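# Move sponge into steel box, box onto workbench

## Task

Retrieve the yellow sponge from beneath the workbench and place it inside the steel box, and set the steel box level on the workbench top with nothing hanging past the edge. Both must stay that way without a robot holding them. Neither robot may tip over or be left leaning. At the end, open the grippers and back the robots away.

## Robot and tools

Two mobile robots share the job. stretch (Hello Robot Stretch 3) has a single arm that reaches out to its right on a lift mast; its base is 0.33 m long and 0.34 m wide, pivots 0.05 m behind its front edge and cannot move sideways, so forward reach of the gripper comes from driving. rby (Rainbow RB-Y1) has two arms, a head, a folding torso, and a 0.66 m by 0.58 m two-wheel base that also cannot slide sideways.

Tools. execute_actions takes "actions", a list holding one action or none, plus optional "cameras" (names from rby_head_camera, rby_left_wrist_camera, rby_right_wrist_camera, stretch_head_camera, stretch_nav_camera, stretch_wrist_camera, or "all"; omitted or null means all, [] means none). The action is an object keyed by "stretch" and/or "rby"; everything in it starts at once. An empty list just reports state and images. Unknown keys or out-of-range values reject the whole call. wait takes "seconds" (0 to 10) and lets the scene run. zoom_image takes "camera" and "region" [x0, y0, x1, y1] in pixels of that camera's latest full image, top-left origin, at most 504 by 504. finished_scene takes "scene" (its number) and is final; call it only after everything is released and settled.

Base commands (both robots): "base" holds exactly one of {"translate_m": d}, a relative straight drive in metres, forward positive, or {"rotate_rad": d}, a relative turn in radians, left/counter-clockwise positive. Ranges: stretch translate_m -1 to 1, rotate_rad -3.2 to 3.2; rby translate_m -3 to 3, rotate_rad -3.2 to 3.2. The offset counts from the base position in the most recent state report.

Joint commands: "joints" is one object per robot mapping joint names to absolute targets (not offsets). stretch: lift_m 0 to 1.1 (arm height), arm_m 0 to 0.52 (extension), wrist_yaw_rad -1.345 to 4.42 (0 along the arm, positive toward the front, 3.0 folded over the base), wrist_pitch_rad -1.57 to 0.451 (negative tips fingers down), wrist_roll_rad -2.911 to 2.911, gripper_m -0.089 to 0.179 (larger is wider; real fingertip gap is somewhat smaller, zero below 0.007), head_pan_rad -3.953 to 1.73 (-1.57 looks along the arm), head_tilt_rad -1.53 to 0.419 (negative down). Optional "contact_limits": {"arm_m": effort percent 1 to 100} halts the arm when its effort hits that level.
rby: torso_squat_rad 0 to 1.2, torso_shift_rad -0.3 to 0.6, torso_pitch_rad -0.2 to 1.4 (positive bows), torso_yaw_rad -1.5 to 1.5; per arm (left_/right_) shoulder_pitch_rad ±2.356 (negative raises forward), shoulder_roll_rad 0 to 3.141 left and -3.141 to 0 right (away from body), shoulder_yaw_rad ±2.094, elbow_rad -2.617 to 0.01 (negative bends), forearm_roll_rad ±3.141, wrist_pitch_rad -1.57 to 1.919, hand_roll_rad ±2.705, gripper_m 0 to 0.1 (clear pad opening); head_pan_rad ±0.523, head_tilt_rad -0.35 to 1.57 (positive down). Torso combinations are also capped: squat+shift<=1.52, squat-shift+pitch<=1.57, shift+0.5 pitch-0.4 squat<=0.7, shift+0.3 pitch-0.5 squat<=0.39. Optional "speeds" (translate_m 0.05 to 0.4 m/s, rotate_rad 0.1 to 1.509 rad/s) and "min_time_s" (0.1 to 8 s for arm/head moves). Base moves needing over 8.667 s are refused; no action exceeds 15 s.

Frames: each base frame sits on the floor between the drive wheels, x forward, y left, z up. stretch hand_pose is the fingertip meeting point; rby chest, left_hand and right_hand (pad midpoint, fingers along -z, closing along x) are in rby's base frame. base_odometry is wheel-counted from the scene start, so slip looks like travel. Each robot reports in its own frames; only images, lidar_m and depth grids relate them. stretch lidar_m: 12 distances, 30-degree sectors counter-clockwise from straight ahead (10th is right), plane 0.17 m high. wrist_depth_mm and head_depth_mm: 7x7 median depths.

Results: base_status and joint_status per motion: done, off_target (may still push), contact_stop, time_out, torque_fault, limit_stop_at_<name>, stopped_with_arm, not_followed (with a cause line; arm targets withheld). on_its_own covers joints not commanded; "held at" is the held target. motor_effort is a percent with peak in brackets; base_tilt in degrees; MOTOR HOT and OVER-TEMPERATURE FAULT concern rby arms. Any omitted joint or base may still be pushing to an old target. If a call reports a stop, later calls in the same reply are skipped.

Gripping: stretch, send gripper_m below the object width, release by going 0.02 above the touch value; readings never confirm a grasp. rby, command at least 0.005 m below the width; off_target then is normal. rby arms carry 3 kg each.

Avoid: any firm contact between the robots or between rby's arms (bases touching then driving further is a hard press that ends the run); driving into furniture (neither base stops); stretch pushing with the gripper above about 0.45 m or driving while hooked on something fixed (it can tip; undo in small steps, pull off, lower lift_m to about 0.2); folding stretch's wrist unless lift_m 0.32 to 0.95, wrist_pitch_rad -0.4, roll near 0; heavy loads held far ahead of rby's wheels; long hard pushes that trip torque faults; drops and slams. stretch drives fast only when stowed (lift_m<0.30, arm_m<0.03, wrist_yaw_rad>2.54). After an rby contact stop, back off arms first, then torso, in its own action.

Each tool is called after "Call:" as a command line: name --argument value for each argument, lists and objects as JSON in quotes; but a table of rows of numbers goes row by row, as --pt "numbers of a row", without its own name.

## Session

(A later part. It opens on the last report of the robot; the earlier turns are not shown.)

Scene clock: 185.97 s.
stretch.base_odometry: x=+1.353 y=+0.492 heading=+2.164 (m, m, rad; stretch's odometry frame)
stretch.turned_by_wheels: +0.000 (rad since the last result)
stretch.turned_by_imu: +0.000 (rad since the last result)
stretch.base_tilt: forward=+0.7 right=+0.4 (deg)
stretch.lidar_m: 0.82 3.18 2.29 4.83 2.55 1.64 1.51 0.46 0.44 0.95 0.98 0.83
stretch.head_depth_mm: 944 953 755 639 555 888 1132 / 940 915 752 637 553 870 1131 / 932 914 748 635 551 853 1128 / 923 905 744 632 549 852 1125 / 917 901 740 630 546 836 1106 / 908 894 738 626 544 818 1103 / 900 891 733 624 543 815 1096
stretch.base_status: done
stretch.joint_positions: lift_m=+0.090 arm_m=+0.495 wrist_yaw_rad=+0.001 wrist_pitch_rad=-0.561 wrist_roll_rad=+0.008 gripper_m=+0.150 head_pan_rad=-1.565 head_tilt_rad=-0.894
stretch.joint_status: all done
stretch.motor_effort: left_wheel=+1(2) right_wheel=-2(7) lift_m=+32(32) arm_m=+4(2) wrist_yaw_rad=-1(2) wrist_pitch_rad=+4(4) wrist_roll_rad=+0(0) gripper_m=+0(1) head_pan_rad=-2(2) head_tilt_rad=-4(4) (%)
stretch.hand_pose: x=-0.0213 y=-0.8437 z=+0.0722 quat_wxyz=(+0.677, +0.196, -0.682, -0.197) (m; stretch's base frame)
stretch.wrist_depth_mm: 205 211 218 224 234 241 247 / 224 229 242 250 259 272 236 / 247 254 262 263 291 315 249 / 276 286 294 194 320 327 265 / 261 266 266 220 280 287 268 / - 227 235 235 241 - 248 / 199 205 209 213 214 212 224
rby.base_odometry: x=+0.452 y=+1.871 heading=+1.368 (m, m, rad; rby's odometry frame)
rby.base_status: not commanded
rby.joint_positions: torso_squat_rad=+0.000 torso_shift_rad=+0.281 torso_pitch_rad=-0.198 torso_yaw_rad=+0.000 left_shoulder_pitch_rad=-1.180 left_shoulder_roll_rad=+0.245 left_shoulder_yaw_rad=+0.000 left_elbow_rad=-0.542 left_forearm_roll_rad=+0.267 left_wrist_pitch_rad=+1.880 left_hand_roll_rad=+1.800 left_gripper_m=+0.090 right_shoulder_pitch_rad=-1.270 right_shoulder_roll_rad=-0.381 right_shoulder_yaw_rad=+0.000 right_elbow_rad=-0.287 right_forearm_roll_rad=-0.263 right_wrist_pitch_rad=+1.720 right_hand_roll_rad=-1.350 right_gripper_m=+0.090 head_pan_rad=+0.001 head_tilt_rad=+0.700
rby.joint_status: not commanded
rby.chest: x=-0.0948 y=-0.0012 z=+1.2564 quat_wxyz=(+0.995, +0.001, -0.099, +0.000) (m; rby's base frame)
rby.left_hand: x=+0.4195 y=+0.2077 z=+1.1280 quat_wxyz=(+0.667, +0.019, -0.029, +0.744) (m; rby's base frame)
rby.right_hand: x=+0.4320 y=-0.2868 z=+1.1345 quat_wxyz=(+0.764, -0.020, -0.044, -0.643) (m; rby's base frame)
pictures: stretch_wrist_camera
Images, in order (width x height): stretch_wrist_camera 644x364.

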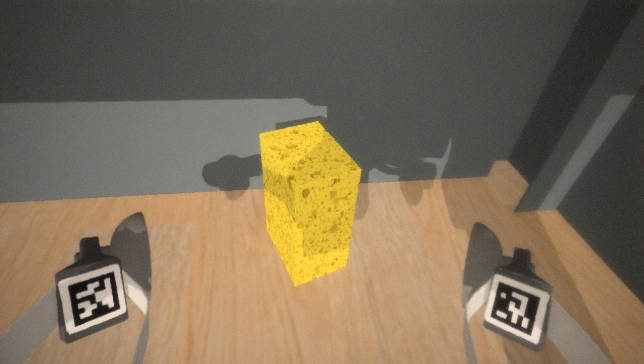

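Call:
execute_actions --actions '[{"stretch":{"joints":{"arm_m":0.52}}}]' --cameras '[]'

Call:
execute_actions --actions '[{"stretch":{"joints":{"gripper_m":0.035}}}]' --cameras '[]'

Call:
execute_actions --actions '[{"stretch":{"joints":{"lift_m":0.12,"wrist_pitch_rad":-0.3}}}]' --cameras '["stretch_wrist_camera"]'

Scene clock: 187.50 s.
stretch.base_odometry: x=+1.353 y=+0.492 heading=+2.164 (m, m, rad; stretch's odometry frame)
stretch.turned_by_wheels: +0.000 (rad since the last result)
stretch.turned_by_imu: +0.000 (rad since the last result)
stretch.base_tilt: forward=+0.5 right=+0.5 (deg)
stretch.lidar_m: 0.83 3.19 2.29 4.86 2.56 1.63 1.51 0.46 0.43 0.95 0.97 0.83
stretch.head_depth_mm: 947 954 757 640 555 888 1134 / 938 918 753 637 551 871 1129 / 930 910 748 634 551 852 1128 / 925 907 743 632 549 849 1122 / 915 901 739 630 546 834 1110 / 909 895 738 628 545 819 1111 / 901 889 734 623 542 814 1098
stretch.base_status: not commanded
stretch.joint_positions: lift_m=+0.090 arm_m=+0.519 wrist_yaw_rad=+0.001 wrist_pitch_rad=-0.561 wrist_roll_rad=+0.008 gripper_m=+0.150 head_pan_rad=-1.565 head_tilt_rad=-0.894
stretch.joint_status: all done
stretch.motor_effort: left_wheel=+1(1) right_wheel=-2(2) lift_m=+31(32) arm_m=+4(4) wrist_yaw_rad=-1(1) wrist_pitch_rad=+4(4) wrist_roll_rad=+0(0) gripper_m=+1(0) head_pan_rad=-2(1) head_tilt_rad=-4(4) (%)
stretch.hand_pose: x=-0.0213 y=-0.8685 z=+0.0722 quat_wxyz=(+0.677, +0.196, -0.682, -0.197) (m; stretch's base frame)
stretch.wrist_depth_mm: 183 190 196 201 210 219 235 / 200 206 214 221 232 240 255 / 221 226 239 243 261 276 233 / 244 258 263 184 295 310 249 / 262 269 268 179 278 284 265 / - 230 234 213 242 - 248 / 199 206 208 211 214 212 224
rby.base_odometry: x=+0.452 y=+1.871 heading=+1.368 (m, m, rad; rby's odometry frame)
rby.base_status: not commanded
rby.joint_positions: torso_squat_rad=+0.000 torso_shift_rad=+0.281 torso_pitch_rad=-0.198 torso_yaw_rad=+0.000 left_shoulder_pitch_rad=-1.180 left_shoulder_roll_rad=+0.245 left_shoulder_yaw_rad=+0.000 left_elbow_rad=-0.542 left_forearm_roll_rad=+0.267 left_wrist_pitch_rad=+1.880 left_hand_roll_rad=+1.800 left_gripper_m=+0.090 right_shoulder_pitch_rad=-1.270 right_shoulder_roll_rad=-0.381 right_shoulder_yaw_rad=+0.000 right_elbow_rad=-0.287 right_forearm_roll_rad=-0.263 right_wrist_pitch_rad=+1.720 right_hand_roll_rad=-1.350 right_gripper_m=+0.090 head_pan_rad=+0.001 head_tilt_rad=+0.700
rby.joint_status: not commanded
rby.chest: x=-0.0948 y=-0.0012 z=+1.2564 quat_wxyz=(+0.995, +0.001, -0.099, +0.000) (m; rby's base frame)
rby.left_hand: x=+0.4195 y=+0.2077 z=+1.1280 quat_wxyz=(+0.667, +0.019, -0.029, +0.744) (m; rby's base frame)
rby.right_hand: x=+0.4320 y=-0.2868 z=+1.1345 quat_wxyz=(+0.764, -0.020, -0.044, -0.643) (m; rby's base frame)
pictures: none
No camera images: the call's "cameras" was empty. Leave "cameras" out to get every camera's image.

Scene clock: 189.13 s.
stretch.base_odometry: x=+1.353 y=+0.492 heading=+2.164 (m, m, rad; stretch's odometry frame)
stretch.turned_by_wheels: +0.000 (rad since the last result)
stretch.turned_by_imu: +0.000 (rad since the last result)
stretch.base_tilt: forward=+0.5 right=+0.2 (deg)
stretch.lidar_m: 0.83 3.18 2.29 4.84 2.55 1.63 1.52 0.46 0.43 0.95 0.97 0.83
stretch.head_depth_mm: 948 948 755 639 555 889 1135 / 940 916 753 638 553 867 1128 / 931 910 748 634 550 853 1128 / 924 906 744 633 548 852 1122 / 916 900 740 630 546 834 1109 / 909 895 736 627 544 819 1103 / 898 891 732 624 543 815 1098
stretch.base_status: not commanded
stretch.joint_positions: lift_m=+0.090 arm_m=+0.519 wrist_yaw_rad=+0.001 wrist_pitch_rad=-0.561 wrist_roll_rad=+0.008 gripper_m=+0.035 head_pan_rad=-1.565 head_tilt_rad=-0.894
stretch.joint_status: all done
stretch.motor_effort: left_wheel=+1(1) right_wheel=-2(2) lift_m=+32(32) arm_m=+4(4) wrist_yaw_rad=-2(1) wrist_pitch_rad=+4(4) wrist_roll_rad=+0(0) gripper_m=+0(98) head_pan_rad=-2(2) head_tilt_rad=-5(4) (%)
stretch.hand_pose: x=-0.0213 y=-0.8685 z=+0.0722 quat_wxyz=(+0.677, +0.196, -0.682, -0.197) (m; stretch's base frame)
stretch.wrist_depth_mm: 184 189 195 202 208 217 236 / 201 208 214 222 230 241 255 / 221 230 240 247 259 271 234 / 248 256 263 183 297 314 249 / 262 268 274 174 282 283 264 / 228 232 - 207 247 248 247 / 204 204 209 212 208 215 219
rby.base_odometry: x=+0.452 y=+1.871 heading=+1.368 (m, m, rad; rby's odometry frame)
rby.base_status: not commanded
rby.joint_positions: torso_squat_rad=+0.000 torso_shift_rad=+0.281 torso_pitch_rad=-0.198 torso_yaw_rad=+0.000 left_shoulder_pitch_rad=-1.180 left_shoulder_roll_rad=+0.245 left_shoulder_yaw_rad=+0.000 left_elbow_rad=-0.542 left_forearm_roll_rad=+0.267 left_wrist_pitch_rad=+1.880 left_hand_roll_rad=+1.800 left_gripper_m=+0.090 right_shoulder_pitch_rad=-1.270 right_shoulder_roll_rad=-0.381 right_shoulder_yaw_rad=+0.000 right_elbow_rad=-0.287 right_forearm_roll_rad=-0.263 right_wrist_pitch_rad=+1.720 right_hand_roll_rad=-1.350 right_gripper_m=+0.090 head_pan_rad=+0.001 head_tilt_rad=+0.700
rby.joint_status: not commanded
rby.chest: x=-0.0948 y=-0.0012 z=+1.2564 quat_wxyz=(+0.995, +0.001, -0.099, +0.000) (m; rby's base frame)
rby.left_hand: x=+0.4195 y=+0.2077 z=+1.1280 quat_wxyz=(+0.667, +0.019, -0.029, +0.744) (m; rby's base frame)
rby.right_hand: x=+0.4320 y=-0.2868 z=+1.1345 quat_wxyz=(+0.764, -0.020, -0.044, -0.643) (m; rby's base frame)
pictures: none
No camera images: the call's "cameras" was empty. Leave "cameras" out to get every camera's image.

Scene clock: 190.20 s.
stretch.base_odometry: x=+1.353 y=+0.492 heading=+2.164 (m, m, rad; stretch's odometry frame)
stretch.turned_by_wheels: +0.000 (rad since the last result)
stretch.turned_by_imu: +0.000 (rad since the last result)
stretch.base_tilt: forward=+0.6 right=+0.3 (deg)
stretch.lidar_m: 0.82 3.17 2.29 4.85 2.55 1.64 1.51 0.46 0.43 0.95 0.97 0.83
stretch.head_depth_mm: 947 951 757 640 555 889 1133 / 939 918 752 638 553 867 1127 / 930 910 750 634 551 847 1132 / 920 908 744 632 549 851 1127 / 914 902 741 630 546 832 1112 / 907 895 736 626 545 818 1104 / 899 889 734 623 544 815 1096
stretch.base_status: not commanded
stretch.joint_positions: lift_m=+0.120 arm_m=+0.519 wrist_yaw_rad=+0.001 wrist_pitch_rad=-0.322 wrist_roll_rad=+0.008 gripper_m=+0.035 head_pan_rad=-1.565 head_tilt_rad=-0.894
stretch.joint_status: all done
stretch.motor_effort: left_wheel=+1(1) right_wheel=-2(1) lift_m=+50(52) arm_m=+4(4) wrist_yaw_rad=-1(1) wrist_pitch_rad=+8(9) wrist_roll_rad=+0(0) gripper_m=+0(0) head_pan_rad=-1(2) head_tilt_rad=-4(4) (%)
stretch.hand_pose: x=-0.0212 y=-0.8999 z=+0.1544 quat_wxyz=(+0.696, +0.114, -0.700, -0.114) (m; stretch's base frame)
stretch.wrist_depth_mm: 174 178 186 192 198 208 226 / 185 190 198 205 214 223 237 / 195 201 211 219 229 240 253 / 211 215 227 236 247 260 255 / 225 235 241 254 268 289 237 / 243 252 - 275 300 315 249 / 263 271 282 203 307 317 262
rby.base_odometry: x=+0.452 y=+1.871 heading=+1.368 (m, m, rad; rby's odometry frame)
rby.base_status: not commanded
rby.joint_positions: torso_squat_rad=+0.000 torso_shift_rad=+0.281 torso_pitch_rad=-0.198 torso_yaw_rad=+0.000 left_shoulder_pitch_rad=-1.180 left_shoulder_roll_rad=+0.245 left_shoulder_yaw_rad=+0.000 left_elbow_rad=-0.542 left_forearm_roll_rad=+0.267 left_wrist_pitch_rad=+1.880 left_hand_roll_rad=+1.800 left_gripper_m=+0.090 right_shoulder_pitch_rad=-1.270 right_shoulder_roll_rad=-0.381 right_shoulder_yaw_rad=+0.000 right_elbow_rad=-0.287 right_forearm_roll_rad=-0.263 right_wrist_pitch_rad=+1.720 right_hand_roll_rad=-1.350 right_gripper_m=+0.090 head_pan_rad=+0.001 head_tilt_rad=+0.700
rby.joint_status: not commanded
rby.chest: x=-0.0948 y=-0.0012 z=+1.2564 quat_wxyz=(+0.995, +0.001, -0.099, +0.000) (m; rby's base frame)
rby.left_hand: x=+0.4195 y=+0.2077 z=+1.1280 quat_wxyz=(+0.667, +0.019, -0.029, +0.744) (m; rby's base frame)
rby.right_hand: x=+0.4320 y=-0.2868 z=+1.1345 quat_wxyz=(+0.764, -0.020, -0.044, -0.643) (m; rby's base frame)
pictures: stretch_wrist_camera
Images, in order (width x height): stretch_wrist_camera 644x364.

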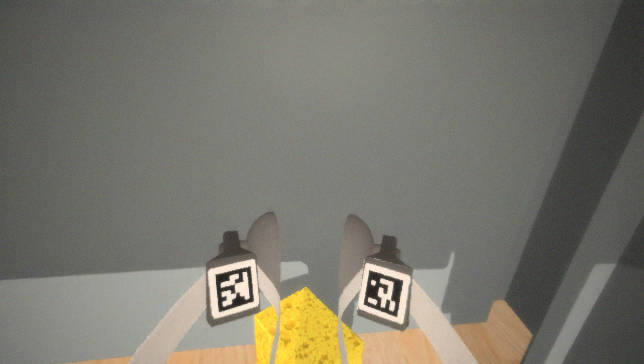

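Call:
execute_actions --actions '[{"stretch":{"joints":{"gripper_m":0.15}}}]' --cameras '[]'

Call:
execute_actions --actions '[{"stretch":{"joints":{"arm_m":0.47,"wrist_pitch_rad":-0.56,"lift_m":0.06}}}]' --cameras '["stretch_wrist_camera"]'

Scene clock: 192.23 s.
stretch.base_odometry: x=+1.353 y=+0.492 heading=+2.164 (m, m, rad; stretch's odometry frame)
stretch.turned_by_wheels: +0.000 (rad since the last result)
stretch.turned_by_imu: +0.000 (rad since the last result)
stretch.base_tilt: forward=+0.5 right=+0.4 (deg)
stretch.lidar_m: 0.83 3.17 2.29 4.85 2.55 1.64 1.51 0.46 0.43 0.95 0.98 0.83
stretch.head_depth_mm: 946 948 755 640 555 886 1137 / 939 915 753 637 553 870 1128 / 932 911 748 635 551 845 1128 / 927 905 745 632 549 851 1124 / 917 901 741 628 547 834 1108 / 909 894 739 626 544 818 1108 / 900 893 734 622 543 815 1096
stretch.base_status: not commanded
stretch.joint_positions: lift_m=+0.120 arm_m=+0.519 wrist_yaw_rad=+0.001 wrist_pitch_rad=-0.322 wrist_roll_rad=+0.008 gripper_m=+0.150 head_pan_rad=-1.565 head_tilt_rad=-0.894
stretch.joint_status: all done
stretch.motor_effort: left_wheel=+1(1) right_wheel=-2(2) lift_m=+50(50) arm_m=+3(3) wrist_yaw_rad=-2(1) wrist_pitch_rad=+7(8) wrist_roll_rad=+0(0) gripper_m=+0(98) head_pan_rad=-2(2) head_tilt_rad=-4(4) (%)
stretch.hand_pose: x=-0.0212 y=-0.8999 z=+0.1544 quat_wxyz=(+0.696, +0.114, -0.700, -0.114) (m; stretch's base frame)
stretch.wrist_depth_mm: 174 179 184 191 199 208 229 / 184 189 197 205 213 223 235 / 196 202 210 220 230 237 255 / 210 216 225 235 249 260 255 / 224 232 244 255 270 292 235 / - 257 267 279 296 - 249 / 271 276 282 202 310 311 252
rby.base_odometry: x=+0.452 y=+1.871 heading=+1.368 (m, m, rad; rby's odometry frame)
rby.base_status: not commanded
rby.joint_positions: torso_squat_rad=+0.000 torso_shift_rad=+0.281 torso_pitch_rad=-0.198 torso_yaw_rad=+0.000 left_shoulder_pitch_rad=-1.180 left_shoulder_roll_rad=+0.245 left_shoulder_yaw_rad=+0.000 left_elbow_rad=-0.542 left_forearm_roll_rad=+0.267 left_wrist_pitch_rad=+1.880 left_hand_roll_rad=+1.800 left_gripper_m=+0.090 right_shoulder_pitch_rad=-1.270 right_shoulder_roll_rad=-0.381 right_shoulder_yaw_rad=+0.000 right_elbow_rad=-0.287 right_forearm_roll_rad=-0.263 right_wrist_pitch_rad=+1.720 right_hand_roll_rad=-1.350 right_gripper_m=+0.090 head_pan_rad=+0.001 head_tilt_rad=+0.700
rby.joint_status: not commanded
rby.chest: x=-0.0948 y=-0.0012 z=+1.2564 quat_wxyz=(+0.995, +0.001, -0.099, +0.000) (m; rby's base frame)
rby.left_hand: x=+0.4195 y=+0.2077 z=+1.1280 quat_wxyz=(+0.667, +0.019, -0.029, +0.744) (m; rby's base frame)
rby.right_hand: x=+0.4320 y=-0.2868 z=+1.1345 quat_wxyz=(+0.764, -0.020, -0.044, -0.643) (m; rby's base frame)
pictures: none
No camera images: the call's "cameras" was empty. Leave "cameras" out to get every camera's image.

Scene clock: 193.70 s.
stretch.base_odometry: x=+1.353 y=+0.492 heading=+2.164 (m, m, rad; stretch's odometry frame)
stretch.turned_by_wheels: +0.000 (rad since the last result)
stretch.turned_by_imu: +0.000 (rad since the last result)
stretch.base_tilt: forward=+0.6 right=+0.3 (deg)
stretch.lidar_m: 0.83 3.18 2.29 4.85 2.55 1.64 1.51 0.46 0.43 0.95 0.97 0.83
stretch.head_depth_mm: 949 955 755 639 555 890 1131 / 939 918 752 637 554 871 1133 / 931 911 749 635 550 852 1129 / 922 905 745 632 549 850 1123 / 914 901 740 629 547 833 1109 / 908 896 738 626 544 817 1103 / 899 891 735 625 542 814 1097
stretch.base_status: not commanded
stretch.joint_positions: lift_m=+0.060 arm_m=+0.470 wrist_yaw_rad=+0.001 wrist_pitch_rad=-0.571 wrist_roll_rad=+0.008 gripper_m=+0.150 head_pan_rad=-1.565 head_tilt_rad=-0.894
stretch.joint_status: all done
stretch.motor_effort: left_wheel=+1(1) right_wheel=-2(2) lift_m=+32(44) arm_m=-4(4) wrist_yaw_rad=-1(2) wrist_pitch_rad=+4(7) wrist_roll_rad=+0(0) gripper_m=+1(0) head_pan_rad=-2(2) head_tilt_rad=-4(4) (%)
stretch.hand_pose: x=-0.0213 y=-0.8178 z=+0.0402 quat_wxyz=(+0.676, +0.199, -0.681, -0.200) (m; stretch's base frame)
stretch.wrist_depth_mm: 226 233 240 248 258 270 237 / 250 258 262 204 287 310 251 / 274 287 293 207 314 331 270 / 259 261 265 239 279 282 268 / 221 227 228 229 237 242 242 / - 192 199 201 205 - 212 / 168 173 177 178 181 179 189
rby.base_odometry: x=+0.452 y=+1.871 heading=+1.368 (m, m, rad; rby's odometry frame)
rby.base_status: not commanded
rby.joint_positions: torso_squat_rad=+0.000 torso_shift_rad=+0.281 torso_pitch_rad=-0.198 torso_yaw_rad=+0.000 left_shoulder_pitch_rad=-1.180 left_shoulder_roll_rad=+0.245 left_shoulder_yaw_rad=+0.000 left_elbow_rad=-0.542 left_forearm_roll_rad=+0.267 left_wrist_pitch_rad=+1.880 left_hand_roll_rad=+1.800 left_gripper_m=+0.090 right_shoulder_pitch_rad=-1.270 right_shoulder_roll_rad=-0.381 right_shoulder_yaw_rad=+0.000 right_elbow_rad=-0.287 right_forearm_roll_rad=-0.263 right_wrist_pitch_rad=+1.720 right_hand_roll_rad=-1.350 right_gripper_m=+0.090 head_pan_rad=+0.001 head_tilt_rad=+0.700
rby.joint_status: not commanded
rby.chest: x=-0.0948 y=-0.0012 z=+1.2564 quat_wxyz=(+0.995, +0.001, -0.099, +0.000) (m; rby's base frame)
rby.left_hand: x=+0.4195 y=+0.2077 z=+1.1280 quat_wxyz=(+0.667, +0.019, -0.029, +0.744) (m; rby's base frame)
rby.right_hand: x=+0.4320 y=-0.2868 z=+1.1345 quat_wxyz=(+0.764, -0.020, -0.044, -0.643) (m; rby's base frame)
pictures: stretch_wrist_camera
Images, in order (width x height): stretch_wrist_camera 644x364.

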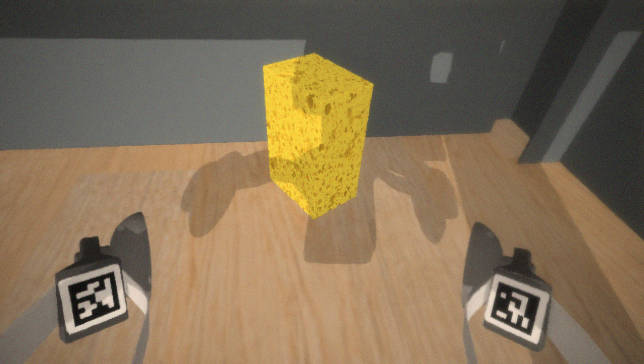

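Call:
execute_actions --actions '[{"stretch":{"joints":{"arm_m":0.515}}}]' --cameras '["stretch_wrist_camera"]'

Call:
execute_actions --actions '[{"stretch":{"joints":{"gripper_m":0.03}}}]' --cameras '["stretch_wrist_camera"]'

Scene clock: 195.63 s.
stretch.base_odometry: x=+1.353 y=+0.492 heading=+2.164 (m, m, rad; stretch's odometry frame)
stretch.turned_by_wheels: +0.000 (rad since the last result)
stretch.turned_by_imu: +0.000 (rad since the last result)
stretch.base_tilt: forward=+0.6 right=+0.3 (deg)
stretch.lidar_m: 0.82 3.19 2.29 4.87 2.55 1.64 1.51 0.46 0.43 0.95 0.97 0.83
stretch.head_depth_mm: 951 952 754 640 554 887 1130 / 938 917 751 637 553 873 1128 / 932 913 748 635 551 853 1124 / 923 905 745 631 550 851 1123 / 916 902 742 630 547 834 1107 / 909 896 738 627 545 819 1105 / 901 890 735 625 543 815 1100
stretch.base_status: not commanded
stretch.joint_positions: lift_m=+0.060 arm_m=+0.515 wrist_yaw_rad=+0.001 wrist_pitch_rad=-0.571 wrist_roll_rad=+0.008 gripper_m=+0.150 head_pan_rad=-1.565 head_tilt_rad=-0.894
stretch.joint_status: all done
stretch.motor_effort: left_wheel=+1(1) right_wheel=-2(2) lift_m=+32(31) arm_m=+3(3) wrist_yaw_rad=-2(2) wrist_pitch_rad=+4(4) wrist_roll_rad=+0(0) gripper_m=-1(0) head_pan_rad=-2(2) head_tilt_rad=-4(4) (%)
stretch.hand_pose: x=-0.0213 y=-0.8622 z=+0.0402 quat_wxyz=(+0.676, +0.199, -0.681, -0.200) (m; stretch's base frame)
stretch.wrist_depth_mm: 187 193 200 207 215 222 237 / 206 212 218 222 238 249 255 / 229 236 239 164 264 284 240 / 248 253 260 172 275 283 255 / 220 228 229 201 237 243 242 / - 192 199 201 203 - 211 / 169 174 177 179 180 179 189
rby.base_odometry: x=+0.452 y=+1.871 heading=+1.368 (m, m, rad; rby's odometry frame)
rby.base_status: not commanded
rby.joint_positions: torso_squat_rad=+0.000 torso_shift_rad=+0.281 torso_pitch_rad=-0.198 torso_yaw_rad=+0.000 left_shoulder_pitch_rad=-1.180 left_shoulder_roll_rad=+0.245 left_shoulder_yaw_rad=+0.000 left_elbow_rad=-0.542 left_forearm_roll_rad=+0.267 left_wrist_pitch_rad=+1.880 left_hand_roll_rad=+1.800 left_gripper_m=+0.090 right_shoulder_pitch_rad=-1.270 right_shoulder_roll_rad=-0.381 right_shoulder_yaw_rad=+0.000 right_elbow_rad=-0.287 right_forearm_roll_rad=-0.263 right_wrist_pitch_rad=+1.720 right_hand_roll_rad=-1.350 right_gripper_m=+0.090 head_pan_rad=+0.001 head_tilt_rad=+0.700
rby.joint_status: not commanded
rby.chest: x=-0.0948 y=-0.0012 z=+1.2564 quat_wxyz=(+0.995, +0.001, -0.099, +0.000) (m; rby's base frame)
rby.left_hand: x=+0.4195 y=+0.2077 z=+1.1280 quat_wxyz=(+0.667, +0.019, -0.029, +0.744) (m; rby's base frame)
rby.right_hand: x=+0.4320 y=-0.2868 z=+1.1345 quat_wxyz=(+0.764, -0.020, -0.044, -0.643) (m; rby's base frame)
pictures: stretch_wrist_camera
Images, in order (width x height): stretch_wrist_camera 644x364.

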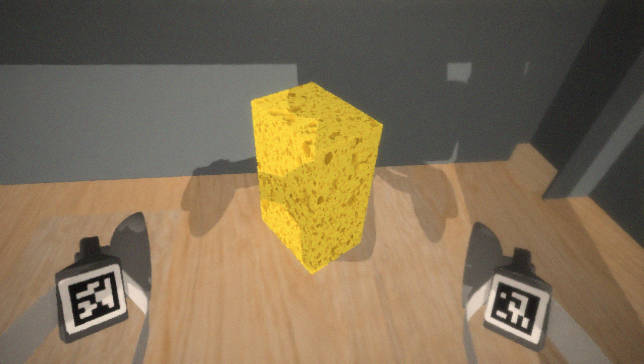

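Scene clock: 197.33 s.
stretch.base_odometry: x=+1.353 y=+0.492 heading=+2.164 (m, m, rad; stretch's odometry frame)
stretch.turned_by_wheels: +0.000 (rad since the last result)
stretch.turned_by_imu: +0.000 (rad since the last result)
stretch.base_tilt: forward=+0.6 right=+0.3 (deg)
stretch.lidar_m: 0.82 3.18 2.29 4.85 2.55 1.64 1.51 0.46 0.43 0.95 0.98 0.83
stretch.head_depth_mm: 948 954 755 640 555 885 1133 / 940 918 753 637 553 869 1130 / 932 910 748 635 551 852 1125 / 925 905 744 631 549 851 1123 / 914 902 741 630 547 834 1111 / 907 897 738 627 545 819 1103 / 903 887 733 624 542 814 1101
stretch.base_status: not commanded
stretch.joint_positions: lift_m=+0.060 arm_m=+0.515 wrist_yaw_rad=+0.001 wrist_pitch_rad=-0.571 wrist_roll_rad=+0.008 gripper_m=+0.030 head_pan_rad=-1.565 head_tilt_rad=-0.894
stretch.joint_status: all done
stretch.motor_effort: left_wheel=+1(1) right_wheel=-2(2) lift_m=+32(32) arm_m=+3(3) wrist_yaw_rad=-1(2) wrist_pitch_rad=+4(4) wrist_roll_rad=+0(0) gripper_m=+1(98) head_pan_rad=-2(2) head_tilt_rad=-4(4) (%)
stretch.hand_pose: x=-0.0213 y=-0.8622 z=+0.0402 quat_wxyz=(+0.676, +0.199, -0.681, -0.200) (m; stretch's base frame)
stretch.wrist_depth_mm: 188 194 200 208 214 223 237 / 205 213 216 223 238 248 258 / 227 235 238 163 265 285 239 / 246 252 257 172 277 283 254 / 221 223 233 193 236 239 242 / 193 195 - 200 209 207 210 / 173 175 175 179 177 183 187
rby.base_odometry: x=+0.452 y=+1.871 heading=+1.368 (m, m, rad; rby's odometry frame)
rby.base_status: not commanded
rby.joint_positions: torso_squat_rad=+0.000 torso_shift_rad=+0.281 torso_pitch_rad=-0.198 torso_yaw_rad=+0.000 left_shoulder_pitch_rad=-1.180 left_shoulder_roll_rad=+0.245 left_shoulder_yaw_rad=+0.000 left_elbow_rad=-0.542 left_forearm_roll_rad=+0.267 left_wrist_pitch_rad=+1.880 left_hand_roll_rad=+1.800 left_gripper_m=+0.090 right_shoulder_pitch_rad=-1.270 right_shoulder_roll_rad=-0.381 right_shoulder_yaw_rad=+0.000 right_elbow_rad=-0.287 right_forearm_roll_rad=-0.263 right_wrist_pitch_rad=+1.720 right_hand_roll_rad=-1.350 right_gripper_m=+0.090 head_pan_rad=+0.001 head_tilt_rad=+0.700
rby.joint_status: not commanded
rby.chest: x=-0.0948 y=-0.0012 z=+1.2564 quat_wxyz=(+0.995, +0.001, -0.099, +0.000) (m; rby's base frame)
rby.left_hand: x=+0.4195 y=+0.2077 z=+1.1280 quat_wxyz=(+0.667, +0.019, -0.029, +0.744) (m; rby's base frame)
rby.right_hand: x=+0.4320 y=-0.2868 z=+1.1345 quat_wxyz=(+0.764, -0.020, -0.044, -0.643) (m; rby's base frame)
pictures: stretch_wrist_camera
Images, in order (width x height): stretch_wrist_camera 644x364.

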